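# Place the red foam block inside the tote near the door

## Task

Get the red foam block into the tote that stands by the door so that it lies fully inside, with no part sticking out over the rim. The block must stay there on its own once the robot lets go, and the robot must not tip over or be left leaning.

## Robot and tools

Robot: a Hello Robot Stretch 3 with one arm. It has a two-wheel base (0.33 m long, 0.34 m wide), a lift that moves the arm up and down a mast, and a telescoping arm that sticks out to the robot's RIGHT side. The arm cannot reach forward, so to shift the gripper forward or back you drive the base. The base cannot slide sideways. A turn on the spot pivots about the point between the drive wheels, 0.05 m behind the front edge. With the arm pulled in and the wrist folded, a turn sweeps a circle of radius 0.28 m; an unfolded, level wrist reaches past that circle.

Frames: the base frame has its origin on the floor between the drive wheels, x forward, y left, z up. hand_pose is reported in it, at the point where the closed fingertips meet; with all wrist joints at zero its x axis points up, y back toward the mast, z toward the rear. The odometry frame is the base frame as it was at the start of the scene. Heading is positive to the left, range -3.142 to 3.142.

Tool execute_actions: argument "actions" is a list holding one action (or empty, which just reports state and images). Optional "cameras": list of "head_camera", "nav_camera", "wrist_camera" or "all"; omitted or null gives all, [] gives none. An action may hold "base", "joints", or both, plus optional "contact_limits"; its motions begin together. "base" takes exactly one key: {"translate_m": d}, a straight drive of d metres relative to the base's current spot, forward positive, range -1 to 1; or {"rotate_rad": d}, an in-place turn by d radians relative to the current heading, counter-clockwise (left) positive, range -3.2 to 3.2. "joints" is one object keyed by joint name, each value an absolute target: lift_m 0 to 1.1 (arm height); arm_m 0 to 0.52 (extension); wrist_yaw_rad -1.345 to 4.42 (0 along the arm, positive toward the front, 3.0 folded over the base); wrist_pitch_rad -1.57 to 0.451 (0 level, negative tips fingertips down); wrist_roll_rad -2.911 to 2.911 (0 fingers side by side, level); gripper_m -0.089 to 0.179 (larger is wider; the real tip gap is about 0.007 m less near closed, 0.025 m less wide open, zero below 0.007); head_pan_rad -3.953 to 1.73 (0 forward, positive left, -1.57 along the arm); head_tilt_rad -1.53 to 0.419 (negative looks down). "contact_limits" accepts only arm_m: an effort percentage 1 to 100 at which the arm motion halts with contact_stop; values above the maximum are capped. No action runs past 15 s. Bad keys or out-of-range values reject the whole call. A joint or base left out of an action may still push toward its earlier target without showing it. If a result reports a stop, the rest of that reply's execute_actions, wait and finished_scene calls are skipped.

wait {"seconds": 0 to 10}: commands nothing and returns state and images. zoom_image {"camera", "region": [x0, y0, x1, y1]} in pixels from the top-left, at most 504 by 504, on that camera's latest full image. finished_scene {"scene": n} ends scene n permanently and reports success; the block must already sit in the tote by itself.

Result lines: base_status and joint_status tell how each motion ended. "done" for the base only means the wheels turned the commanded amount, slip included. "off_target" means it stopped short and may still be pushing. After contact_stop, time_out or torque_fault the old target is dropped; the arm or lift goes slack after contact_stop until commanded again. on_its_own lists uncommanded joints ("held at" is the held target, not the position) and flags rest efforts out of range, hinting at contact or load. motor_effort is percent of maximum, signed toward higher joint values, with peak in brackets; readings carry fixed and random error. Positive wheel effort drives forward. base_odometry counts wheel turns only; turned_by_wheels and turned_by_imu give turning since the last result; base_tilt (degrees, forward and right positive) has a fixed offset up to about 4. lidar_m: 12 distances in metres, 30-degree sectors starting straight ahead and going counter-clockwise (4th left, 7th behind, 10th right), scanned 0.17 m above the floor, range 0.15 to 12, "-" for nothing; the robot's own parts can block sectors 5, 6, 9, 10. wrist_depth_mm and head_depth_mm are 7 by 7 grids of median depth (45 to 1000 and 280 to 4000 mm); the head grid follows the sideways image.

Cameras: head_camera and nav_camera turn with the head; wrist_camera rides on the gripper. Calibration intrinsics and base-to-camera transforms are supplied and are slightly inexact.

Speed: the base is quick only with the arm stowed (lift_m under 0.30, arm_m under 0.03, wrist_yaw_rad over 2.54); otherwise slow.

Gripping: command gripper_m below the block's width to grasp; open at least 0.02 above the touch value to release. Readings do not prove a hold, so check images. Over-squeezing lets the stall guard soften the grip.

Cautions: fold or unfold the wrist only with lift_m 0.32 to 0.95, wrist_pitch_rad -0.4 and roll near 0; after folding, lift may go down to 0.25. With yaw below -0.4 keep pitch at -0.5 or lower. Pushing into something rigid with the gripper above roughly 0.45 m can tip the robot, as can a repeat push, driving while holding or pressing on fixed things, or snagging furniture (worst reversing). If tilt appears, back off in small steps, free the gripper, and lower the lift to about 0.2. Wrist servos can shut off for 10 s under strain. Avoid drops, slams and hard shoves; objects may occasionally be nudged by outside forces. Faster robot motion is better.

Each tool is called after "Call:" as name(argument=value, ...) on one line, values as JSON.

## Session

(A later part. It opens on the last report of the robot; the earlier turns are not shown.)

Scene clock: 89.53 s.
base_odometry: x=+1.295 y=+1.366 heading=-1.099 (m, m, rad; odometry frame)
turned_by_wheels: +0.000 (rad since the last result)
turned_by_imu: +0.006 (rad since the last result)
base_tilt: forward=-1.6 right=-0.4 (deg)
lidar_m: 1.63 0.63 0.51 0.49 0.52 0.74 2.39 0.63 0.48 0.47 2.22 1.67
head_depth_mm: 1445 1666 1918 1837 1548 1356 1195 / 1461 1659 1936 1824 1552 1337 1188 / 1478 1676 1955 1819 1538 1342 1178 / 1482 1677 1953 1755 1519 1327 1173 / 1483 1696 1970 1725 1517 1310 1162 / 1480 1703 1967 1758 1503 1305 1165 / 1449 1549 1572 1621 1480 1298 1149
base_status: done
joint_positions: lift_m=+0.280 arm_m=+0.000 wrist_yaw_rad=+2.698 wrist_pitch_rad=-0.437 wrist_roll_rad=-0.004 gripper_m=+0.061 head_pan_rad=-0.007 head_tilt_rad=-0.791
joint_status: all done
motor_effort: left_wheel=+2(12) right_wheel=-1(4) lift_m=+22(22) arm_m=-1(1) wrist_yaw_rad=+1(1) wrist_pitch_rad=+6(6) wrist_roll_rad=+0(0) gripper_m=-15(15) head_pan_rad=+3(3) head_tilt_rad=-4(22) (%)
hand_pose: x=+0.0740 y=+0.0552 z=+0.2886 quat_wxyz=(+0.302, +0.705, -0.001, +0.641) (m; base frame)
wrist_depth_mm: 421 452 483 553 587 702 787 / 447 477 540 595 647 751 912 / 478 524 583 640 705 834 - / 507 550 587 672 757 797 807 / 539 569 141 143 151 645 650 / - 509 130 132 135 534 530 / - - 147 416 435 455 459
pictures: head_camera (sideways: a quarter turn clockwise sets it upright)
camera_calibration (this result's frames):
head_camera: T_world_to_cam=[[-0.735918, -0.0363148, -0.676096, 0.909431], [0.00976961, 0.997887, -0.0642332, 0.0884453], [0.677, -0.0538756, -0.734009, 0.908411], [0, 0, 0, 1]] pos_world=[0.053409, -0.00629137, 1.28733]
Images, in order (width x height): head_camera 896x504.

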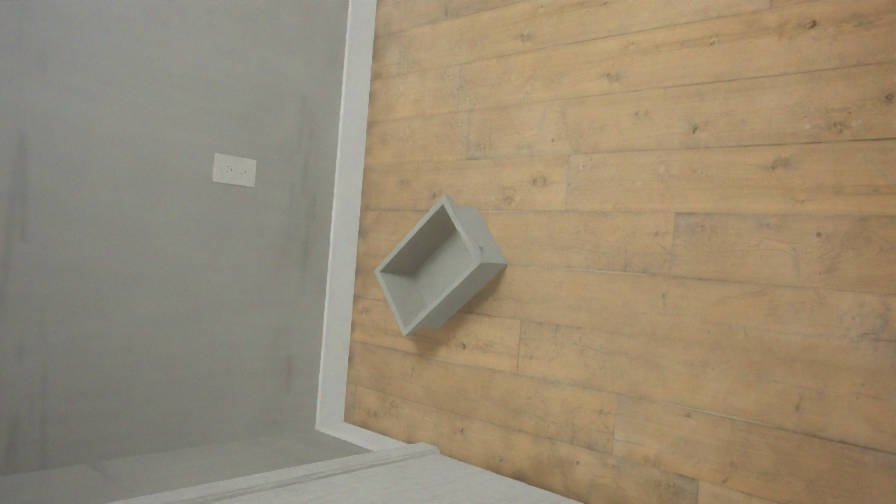

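Call:
execute_actions(actions=[{"base": {"translate_m": 0.709}, "joints": {"head_pan_rad": 0.0, "head_tilt_rad": -1.2}}], cameras=["head_camera"])

Scene clock: 94.87 s.
base_odometry: x=+1.617 y=+0.735 heading=-1.099 (m, m, rad; odometry frame)
turned_by_wheels: +0.000 (rad since the last result)
turned_by_imu: +0.004 (rad since the last result)
base_tilt: forward=-1.8 right=-0.5 (deg)
lidar_m: 0.93 0.60 0.45 0.44 0.46 0.69 2.27 0.95 1.21 2.98 1.25 0.95
head_depth_mm: 1005 1236 1474 1397 1317 1225 1148 / 1010 1254 1475 1385 1300 1229 1147 / 1022 1271 1468 1353 1304 1228 - / 1028 1281 1476 1364 1289 1210 - / 1034 1294 1456 1339 1271 907 - / 1050 1317 1452 1355 1260 1201 - / 1057 1329 1430 1343 1270 1186 -
base_status: done
joint_positions: lift_m=+0.280 arm_m=+0.000 wrist_yaw_rad=+2.698 wrist_pitch_rad=-0.437 wrist_roll_rad=-0.004 gripper_m=+0.061 head_pan_rad=-0.007 head_tilt_rad=-1.186
joint_status: all done
motor_effort: left_wheel=+1(10) right_wheel=-1(3) lift_m=+22(22) arm_m=-1(1) wrist_yaw_rad=+1(2) wrist_pitch_rad=+6(6) wrist_roll_rad=+0(0) gripper_m=-15(15) head_pan_rad=+3(3) head_tilt_rad=-7(27) (%)
hand_pose: x=+0.0740 y=+0.0552 z=+0.2886 quat_wxyz=(+0.302, +0.705, -0.001, +0.641) (m; base frame)
wrist_depth_mm: 377 404 441 490 549 648 715 / 400 435 476 538 614 729 781 / 429 462 524 580 690 837 784 / 460 505 533 609 721 797 784 / 501 543 141 144 151 646 505 / - 509 130 132 134 535 488 / - - 146 423 432 448 403
pictures: head_camera (sideways: a quarter turn clockwise sets it upright)
camera_calibration (this result's frames):
head_camera: T_world_to_cam=[[-0.939513, -0.0350132, -0.34072, 0.473786], [-0.0152834, 0.998056, -0.0604196, 0.0836008], [0.342173, -0.0515576, -0.938221, 1.17588], [0, 0, 0, 1]] pos_world=[0.0440514, -0.00622392, 1.26972]
Images, in order (width x height): head_camera 896x504.

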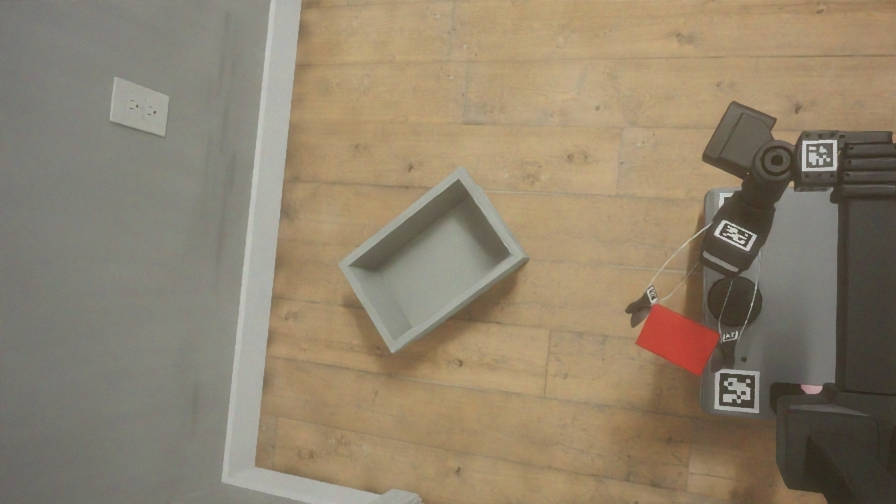

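Call:
zoom_image(camera="head_camera", region=[320, 150, 550, 370])

Region (320, 150, 550, 370) of head_camera's 896x504 image, scaled by 2.191, with more detail than that image has; it fills the top 482 rows of this view, and the rest is white.

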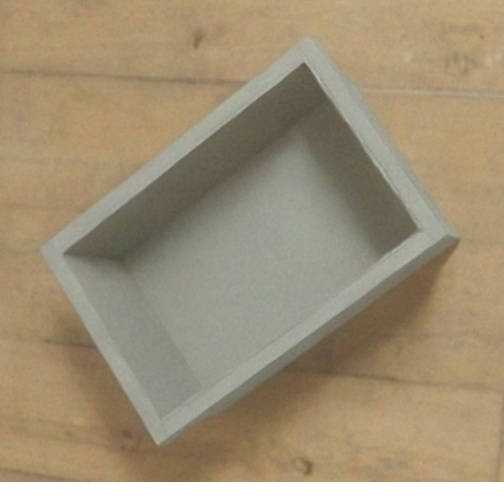

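Call:
execute_actions(actions=[{"base": {"rotate_rad": 1.524}, "joints": {"lift_m": 0.42, "arm_m": 0.348, "wrist_yaw_rad": 2.244, "head_pan_rad": -1.57, "head_tilt_rad": -1.05}}], cameras=["head_camera", "wrist_camera"])

Scene clock: 102.53 s.
base_odometry: x=+1.617 y=+0.735 heading=+0.425 (m, m, rad; odometry frame)
turned_by_wheels: +1.524 (rad since the last result)
turned_by_imu: +1.537 (rad since the last result)
base_tilt: forward=-1.5 right=-0.4 (deg)
lidar_m: 0.44 0.46 0.65 1.83 1.01 1.14 3.00 1.31 0.96 0.92 0.63 0.46
head_depth_mm: 920 1107 1378 1505 1358 1238 1148 / 922 1116 1392 1486 1347 1230 1145 / 928 1116 1357 1486 1325 - - / 928 1122 1362 1416 1319 1237 - / 936 1127 1425 1468 1309 1220 1119 / 939 1135 1420 1444 1284 1204 1118 / 939 1136 1430 1437 1304 1199 1102
base_status: done
joint_positions: lift_m=+0.420 arm_m=+0.348 wrist_yaw_rad=+2.246 wrist_pitch_rad=-0.438 wrist_roll_rad=-0.004 gripper_m=+0.061 head_pan_rad=-1.563 head_tilt_rad=-1.050
joint_status: all done
motor_effort: left_wheel=-2(8) right_wheel=+1(5) lift_m=+30(32) arm_m=+3(0) wrist_yaw_rad=-1(5) wrist_pitch_rad=+6(7) wrist_roll_rad=+0(0) gripper_m=-15(15) head_pan_rad=-4(41) head_tilt_rad=+0(13) (%)
hand_pose: x=+0.1520 y=-0.3542 z=+0.4280 quat_wxyz=(+0.438, +0.687, -0.159, +0.557) (m; base frame)
wrist_depth_mm: - 753 552 437 368 315 275 / - 846 593 473 396 331 292 / - 991 661 512 419 357 306 / 925 917 694 506 431 376 325 / 771 817 141 143 151 403 340 / 654 685 131 132 135 413 359 / 574 557 552 570 553 478 373
pictures: head_camera (sideways: a quarter turn clockwise sets it upright), wrist_camera
camera_calibration (this result's frames):
head_camera: T_world_to_cam=[[-0.048049, 0.884125, -0.464773, 0.629923], [0.997798, 0.0211912, -0.0628426, 0.0805864], [-0.0457116, -0.466769, -0.883197, 1.10677], [0, 0, 0, 1]] pos_world=[0.000450575, -0.0420314, 1.27533]
wrist_camera: T_world_to_cam=[[0.616601, -0.785372, 0.0547114, -0.404251], [-0.428914, -0.393392, -0.813188, 0.302373], [0.660179, 0.477946, -0.579423, 0.481714], [0, 0, 0, 1]] pos_world=[0.0609359, -0.42877, 0.547119]
Images, in order (width x height): head_camera 896x504, wrist_camera 644x364.

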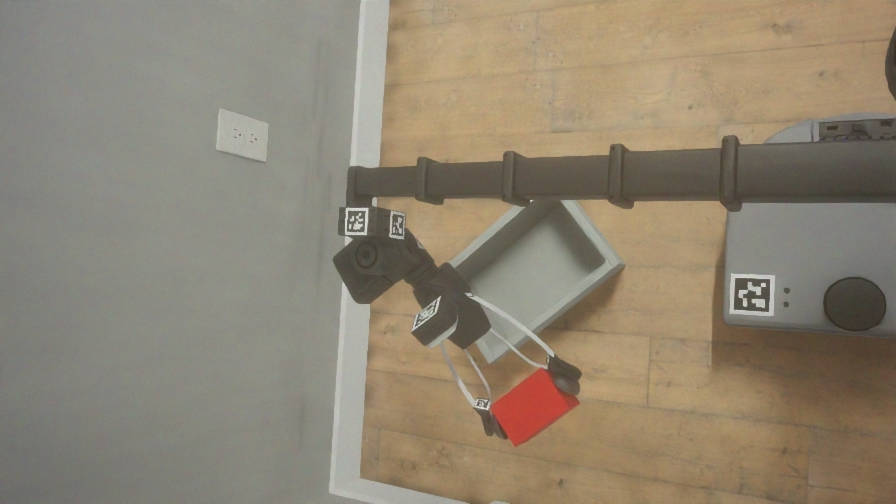

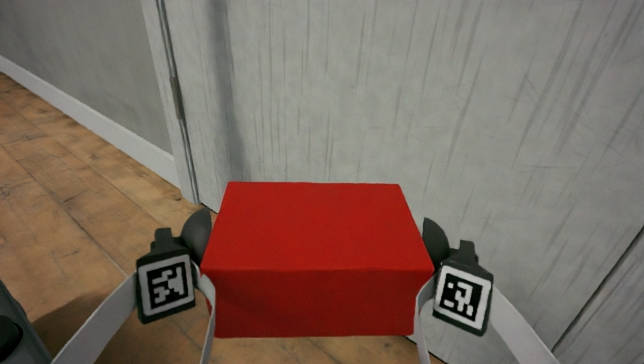

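Call:
execute_actions(actions=[{"joints": {"wrist_pitch_rad": -1.55}}], cameras=["head_camera", "wrist_camera"])

Scene clock: 104.10 s.
base_odometry: x=+1.617 y=+0.735 heading=+0.425 (m, m, rad; odometry frame)
turned_by_wheels: +0.000 (rad since the last result)
turned_by_imu: +0.000 (rad since the last result)
base_tilt: forward=-1.6 right=-0.3 (deg)
lidar_m: 0.44 0.46 0.65 1.83 1.01 1.14 3.01 1.31 0.96 0.93 0.62 0.46
head_depth_mm: 916 1105 1382 1496 1363 1253 1147 / 919 1116 1394 1492 1360 1233 1149 / 925 1115 1349 1488 1335 - - / 933 1118 1356 1089 1318 1236 - / 933 1122 1408 1448 1308 1233 1123 / 942 1132 1426 1449 1322 1202 1116 / 945 1134 1436 1429 1313 1196 1111
base_status: not commanded
joint_positions: lift_m=+0.420 arm_m=+0.348 wrist_yaw_rad=+2.246 wrist_pitch_rad=-1.544 wrist_roll_rad=-0.004 gripper_m=+0.061 head_pan_rad=-1.563 head_tilt_rad=-1.050
joint_status: all done
motor_effort: left_wheel=-2(2) right_wheel=+1(1) lift_m=+30(30) arm_m=+3(3) wrist_yaw_rad=-1(1) wrist_pitch_rad=-3(6) wrist_roll_rad=+0(0) gripper_m=-15(15) head_pan_rad=-4(4) head_tilt_rad=+0(1) (%)
hand_pose: x=-0.0347 y=-0.5036 z=+0.3017 quat_wxyz=(+0.664, +0.669, +0.227, +0.244) (m; base frame)
wrist_depth_mm: - 432 438 445 442 446 445 / 440 443 448 442 449 451 457 / 455 446 405 454 420 459 465 / 473 459 354 452 459 471 477 / 468 464 141 144 151 472 485 / 467 488 131 132 134 483 481 / 488 487 486 487 492 506 443
pictures: head_camera (sideways: a quarter turn clockwise sets it upright), wrist_camera
camera_calibration (this result's frames):
head_camera: T_world_to_cam=[[-0.0480489, 0.884125, -0.464773, 0.629923], [0.997798, 0.0211911, -0.0628426, 0.0805864], [-0.0457117, -0.466769, -0.883197, 1.10677], [0, 0, 0, 1]] pos_world=[0.00045057, -0.0420314, 1.27533]
wrist_camera: T_world_to_cam=[[0.658199, -0.752113, 0.0331606, -0.37494], [-0.746821, -0.646739, 0.154878, -0.369916], [-0.0950397, -0.126706, -0.987377, 0.395521], [0, 0, 0, 1]] pos_world=[0.00811443, -0.471122, 0.460254]
Images, in order (width x height): head_camera 896x504, wrist_camera 644x364.

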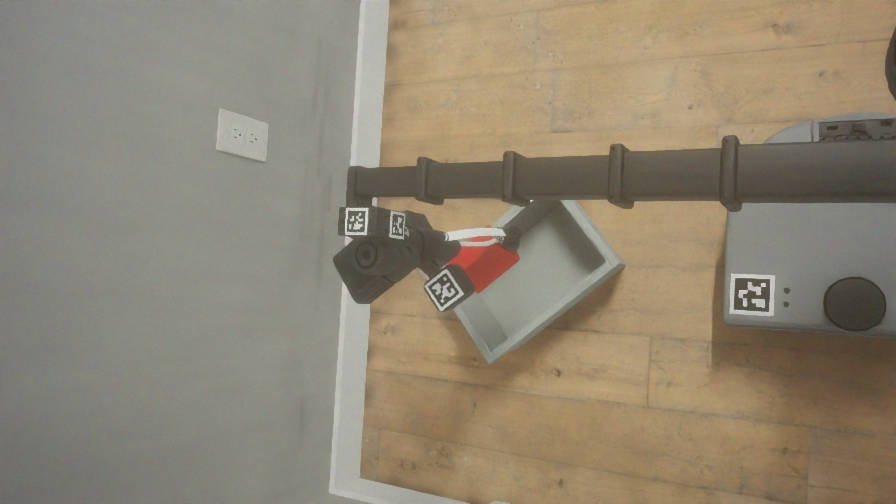

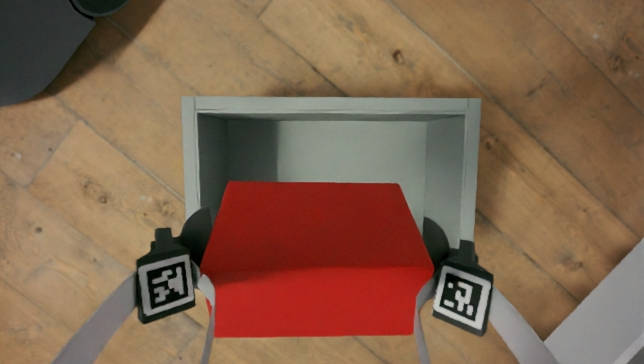

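Call:
execute_actions(actions=[{"base": {"translate_m": 0.009}, "joints": {"arm_m": 0.378, "lift_m": 0.33}}], cameras=["head_camera", "wrist_camera"])

Scene clock: 106.87 s.
base_odometry: x=+1.626 y=+0.738 heading=+0.425 (m, m, rad; odometry frame)
turned_by_wheels: +0.000 (rad since the last result)
turned_by_imu: -0.001 (rad since the last result)
base_tilt: forward=-1.7 right=-0.5 (deg)
lidar_m: 0.43 0.45 0.65 1.79 1.01 1.14 3.00 1.31 0.96 0.93 0.61 0.45
head_depth_mm: 916 1107 1391 1506 1360 1252 1149 / 926 1113 1394 1487 1348 1239 1148 / 929 1120 1395 1488 1347 1254 - / 931 1121 1359 1275 1328 1236 - / 932 1126 1420 1455 1313 1221 1120 / 936 1128 1424 1443 1310 1198 1108 / 939 1141 1410 1418 1307 1201 1107
base_status: done
joint_positions: lift_m=+0.330 arm_m=+0.378 wrist_yaw_rad=+2.246 wrist_pitch_rad=-1.545 wrist_roll_rad=-0.004 gripper_m=+0.061 head_pan_rad=-1.563 head_tilt_rad=-1.050
joint_status: all done
motor_effort: left_wheel=-2(2) right_wheel=+1(5) lift_m=+22(27) arm_m=+3(1) wrist_yaw_rad=-1(1) wrist_pitch_rad=-2(3) wrist_roll_rad=+0(0) gripper_m=-15(15) head_pan_rad=-4(4) head_tilt_rad=+0(0) (%)
hand_pose: x=-0.0348 y=-0.5337 z=+0.2121 quat_wxyz=(+0.664, +0.669, +0.227, +0.244) (m; base frame)
wrist_depth_mm: 352 354 355 354 358 362 361 / 355 245 263 263 262 364 367 / 364 275 358 372 363 375 379 / 373 298 369 372 369 379 388 / 379 277 141 143 152 383 384 / 387 319 131 133 134 386 396 / 387 391 391 395 398 401 396
pictures: head_camera (sideways: a quarter turn clockwise sets it upright), wrist_camera
camera_calibration (this result's frames):
head_camera: T_world_to_cam=[[-0.0480435, 0.884126, -0.464773, 0.629923], [0.997799, 0.021185, -0.0628426, 0.0805864], [-0.0457146, -0.466769, -0.883197, 1.10677], [0, 0, 0, 1]] pos_world=[0.00045031, -0.0420313, 1.27533]
wrist_camera: T_world_to_cam=[[0.658215, -0.752101, 0.0331335, -0.394515], [-0.746746, -0.646679, 0.155485, -0.375699], [-0.0955135, -0.127085, -0.987282, 0.303029], [0, 0, 0, 1]] pos_world=[0.00806728, -0.501162, 0.370663]
Images, in order (width x height): head_camera 896x504, wrist_camera 644x364.

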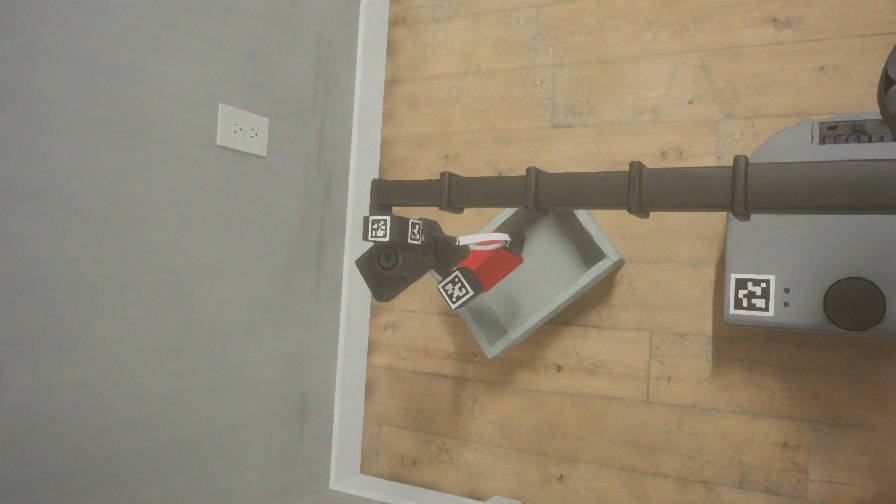

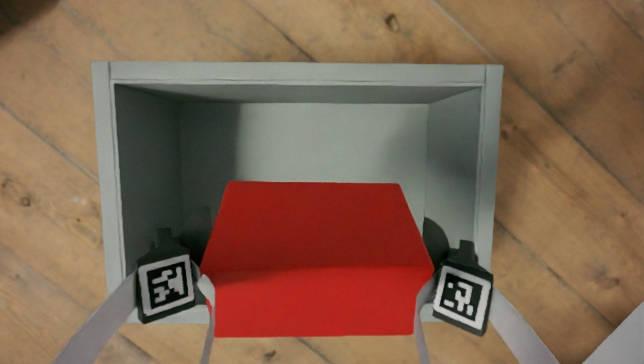

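Call:
execute_actions(actions=[{"joints": {"lift_m": 0.172}}], cameras=["head_camera", "wrist_camera"])

Scene clock: 109.63 s.
base_odometry: x=+1.626 y=+0.738 heading=+0.425 (m, m, rad; odometry frame)
turned_by_wheels: +0.000 (rad since the last result)
turned_by_imu: -0.001 (rad since the last result)
base_tilt: forward=-1.9 right=-0.4 (deg)
lidar_m: 0.43 0.45 0.65 1.78 1.01 1.15 3.01 1.31 0.96 0.92 0.61 0.45
head_depth_mm: 923 1110 1381 1500 1360 1247 1145 / 924 1110 1387 1485 1348 1234 1151 / 927 1115 1402 1477 1334 1233 - / 933 1116 1408 1503 1313 1235 - / 937 1128 1419 1449 1302 1224 1111 / 936 1129 1424 1446 1321 1204 1117 / 940 1132 1417 1420 1302 1198 1104
base_status: not commanded
joint_positions: lift_m=+0.172 arm_m=+0.378 wrist_yaw_rad=+2.246 wrist_pitch_rad=-1.545 wrist_roll_rad=-0.004 gripper_m=+0.061 head_pan_rad=-1.563 head_tilt_rad=-1.050
joint_status: all done
motor_effort: left_wheel=-2(2) right_wheel=+1(1) lift_m=+22(22) arm_m=+3(3) wrist_yaw_rad=-1(1) wrist_pitch_rad=-3(3) wrist_roll_rad=+0(0) gripper_m=-15(15) head_pan_rad=-4(4) head_tilt_rad=+0(1) (%)
hand_pose: x=-0.0348 y=-0.5337 z=+0.0541 quat_wxyz=(+0.664, +0.669, +0.227, +0.244) (m; base frame)
wrist_depth_mm: 122 123 123 122 121 120 120 / 190 203 205 206 207 191 146 / 197 206 209 211 211 210 145 / 196 209 211 212 213 213 146 / 197 213 141 143 151 218 146 / 197 216 131 133 135 196 146 / 191 208 198 198 207 198 145
pictures: head_camera (sideways: a quarter turn clockwise sets it upright), wrist_camera
camera_calibration (this result's frames):
head_camera: T_world_to_cam=[[-0.0480435, 0.884125, -0.464773, 0.629923], [0.997799, 0.0211849, -0.0628426, 0.0805864], [-0.0457146, -0.466769, -0.883197, 1.10677], [0, 0, 0, 1]] pos_world=[0.00045031, -0.0420313, 1.27533]
wrist_camera: T_world_to_cam=[[0.658215, -0.752101, 0.0331335, -0.389281], [-0.746747, -0.646679, 0.155485, -0.351133], [-0.0955136, -0.127085, -0.987282, 0.147039], [0, 0, 0, 1]] pos_world=[0.00806729, -0.501163, 0.212663]
Images, in order (width x height): head_camera 896x504, wrist_camera 644x364.

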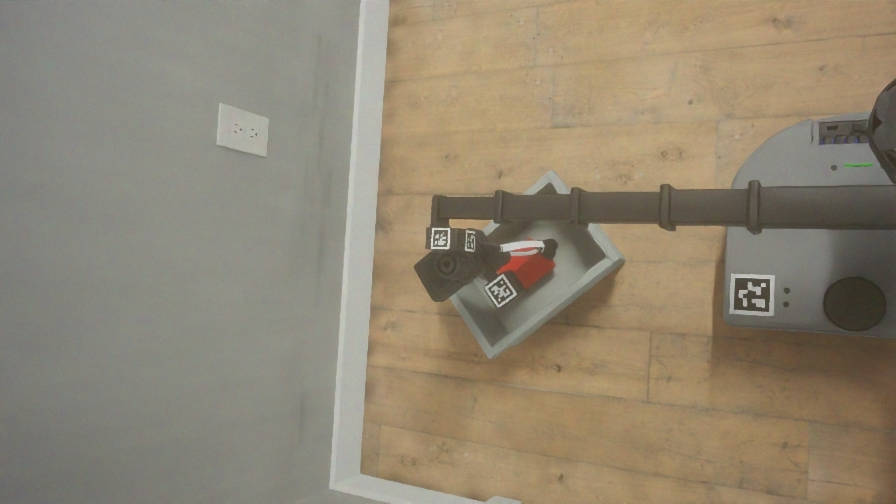

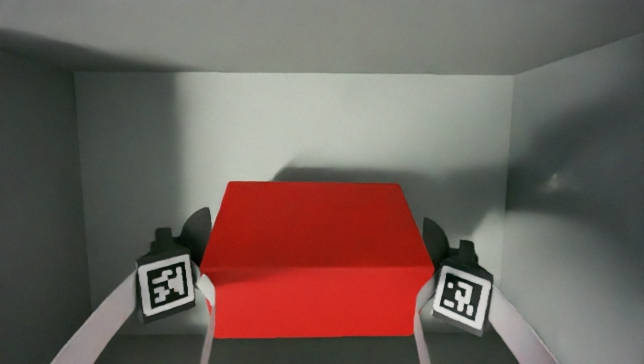

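Call:
execute_actions(actions=[{"joints": {"gripper_m": 0.135}}], cameras=["head_camera", "wrist_camera"])

Scene clock: 111.03 s.
base_odometry: x=+1.626 y=+0.738 heading=+0.425 (m, m, rad; odometry frame)
turned_by_wheels: +0.000 (rad since the last result)
turned_by_imu: +0.000 (rad since the last result)
base_tilt: forward=-1.8 right=-0.4 (deg)
lidar_m: 0.43 0.45 0.64 1.79 1.01 1.15 3.00 1.31 0.96 0.93 0.61 0.45
head_depth_mm: 921 1111 1388 1499 1360 1243 1150 / 926 1111 1389 1479 1353 1238 1150 / 927 1119 1399 1487 1324 1246 - / 925 1123 1412 1510 1296 1236 - / 937 1133 1414 1451 1307 1226 1118 / 937 1128 1420 1448 1323 1199 1109 / 942 1129 1406 1415 1312 1198 1103
base_status: not commanded
joint_positions: lift_m=+0.172 arm_m=+0.378 wrist_yaw_rad=+2.246 wrist_pitch_rad=-1.545 wrist_roll_rad=-0.004 gripper_m=+0.135 head_pan_rad=-1.563 head_tilt_rad=-1.050
joint_status: all done
motor_effort: left_wheel=-2(2) right_wheel=+1(1) lift_m=+22(22) arm_m=+3(3) wrist_yaw_rad=-1(1) wrist_pitch_rad=-3(3) wrist_roll_rad=+0(0) gripper_m=+1(96) head_pan_rad=-4(4) head_tilt_rad=+0(1) (%)
hand_pose: x=-0.0348 y=-0.5337 z=+0.0541 quat_wxyz=(+0.664, +0.669, +0.227, +0.244) (m; base frame)
wrist_depth_mm: 123 122 122 122 121 121 120 / 191 204 205 207 208 191 146 / 198 205 210 210 210 211 146 / 196 212 153 154 215 215 145 / 196 213 155 156 217 203 147 / 193 - 219 221 221 - 147 / - 218 220 219 220 207 139
pictures: head_camera (sideways: a quarter turn clockwise sets it upright), wrist_camera
camera_calibration (this result's frames):
head_camera: T_world_to_cam=[[-0.0480435, 0.884126, -0.464773, 0.629923], [0.997799, 0.021185, -0.0628426, 0.0805864], [-0.0457146, -0.466769, -0.883197, 1.10677], [0, 0, 0, 1]] pos_world=[0.00045031, -0.0420313, 1.27533]
wrist_camera: T_world_to_cam=[[0.658215, -0.752101, 0.0331335, -0.389281], [-0.746746, -0.646679, 0.155486, -0.351133], [-0.0955143, -0.127085, -0.987282, 0.147038], [0, 0, 0, 1]] pos_world=[0.00806719, -0.501163, 0.212663]
Images, in order (width x height): head_camera 896x504, wrist_camera 644x364.

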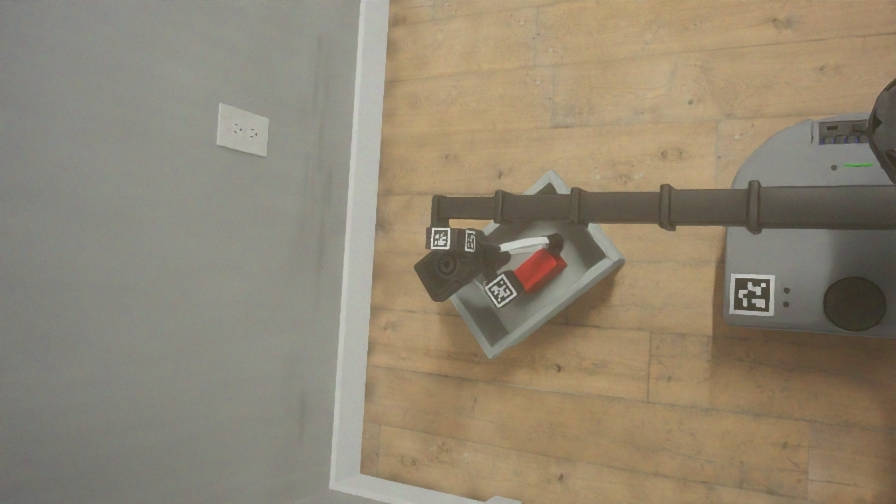

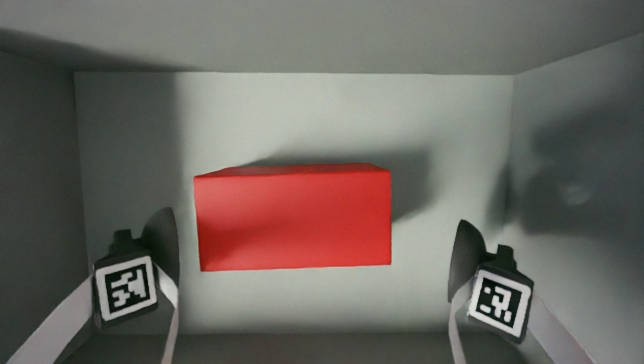

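The block is resting on the tote floor. Raising the gripper clear.

Call:
execute_actions(actions=[{"joints": {"lift_m": 0.3}}], cameras=["head_camera", "wrist_camera"])

Scene clock: 113.13 s.
base_odometry: x=+1.626 y=+0.738 heading=+0.425 (m, m, rad; odometry frame)
turned_by_wheels: +0.000 (rad since the last result)
turned_by_imu: -0.001 (rad since the last result)
base_tilt: forward=-1.7 right=-0.5 (deg)
lidar_m: 0.43 0.45 0.65 1.78 1.01 1.14 3.00 1.31 0.96 0.93 0.61 0.45
head_depth_mm: 923 1108 1395 1493 1350 1247 1142 / 923 1108 1389 1484 1352 1238 1152 / 924 1119 1403 1493 1345 1251 - / 935 1121 1413 1409 1298 1237 - / 933 1124 1405 1457 1307 1231 1121 / 937 1131 1428 1440 1315 1210 1111 / 938 1143 1412 1432 1303 1192 1110
base_status: not commanded
joint_positions: lift_m=+0.300 arm_m=+0.378 wrist_yaw_rad=+2.246 wrist_pitch_rad=-1.545 wrist_roll_rad=-0.004 gripper_m=+0.135 head_pan_rad=-1.563 head_tilt_rad=-1.050
joint_status: all done
motor_effort: left_wheel=-2(2) right_wheel=+1(2) lift_m=+30(30) arm_m=+3(3) wrist_yaw_rad=-1(1) wrist_pitch_rad=-2(3) wrist_roll_rad=+0(0) gripper_m=+1(1) head_pan_rad=-4(4) head_tilt_rad=+0(0) (%)
hand_pose: x=-0.0348 y=-0.5337 z=+0.1817 quat_wxyz=(+0.664, +0.669, +0.227, +0.244) (m; base frame)
wrist_depth_mm: 321 324 323 325 326 330 333 / 324 223 222 219 218 221 336 / 333 276 334 334 337 253 343 / 337 277 337 282 344 252 353 / 344 249 348 347 346 353 354 / 349 - 298 302 300 - 362 / 354 245 245 248 246 368 376
pictures: head_camera (sideways: a quarter turn clockwise sets it upright), wrist_camera
camera_calibration (this result's frames):
head_camera: T_world_to_cam=[[-0.0480434, 0.884126, -0.464773, 0.629923], [0.997799, 0.0211848, -0.0628426, 0.0805864], [-0.0457146, -0.466769, -0.883197, 1.10677], [0, 0, 0, 1]] pos_world=[0.000450305, -0.0420313, 1.27533]
wrist_camera: T_world_to_cam=[[0.658215, -0.7521, 0.0331334, -0.393509], [-0.746746, -0.646679, 0.155487, -0.37097], [-0.0955148, -0.127086, -0.987282, 0.272987], [0, 0, 0, 1]] pos_world=[0.00806714, -0.501164, 0.340234]
Images, in order (width x height): head_camera 896x504, wrist_camera 644x364.

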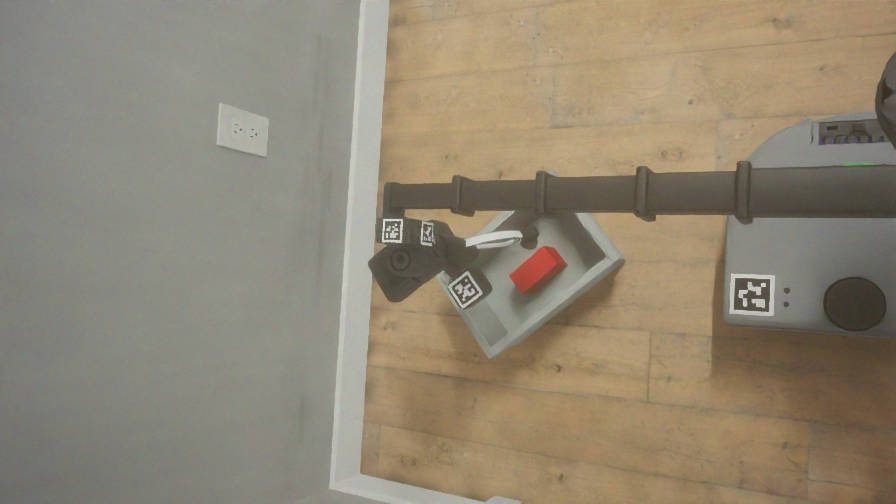

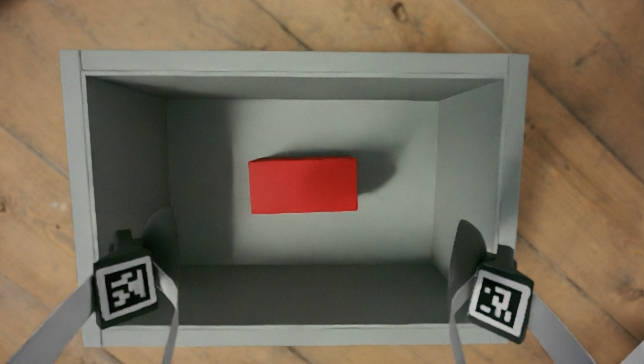

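The red block lies flat in the middle of the tote. The gripper is clear of it and the robot is level, so I'm ending the scene.

Call:
finished_scene(scene=2)

The scene is finished: the task was done.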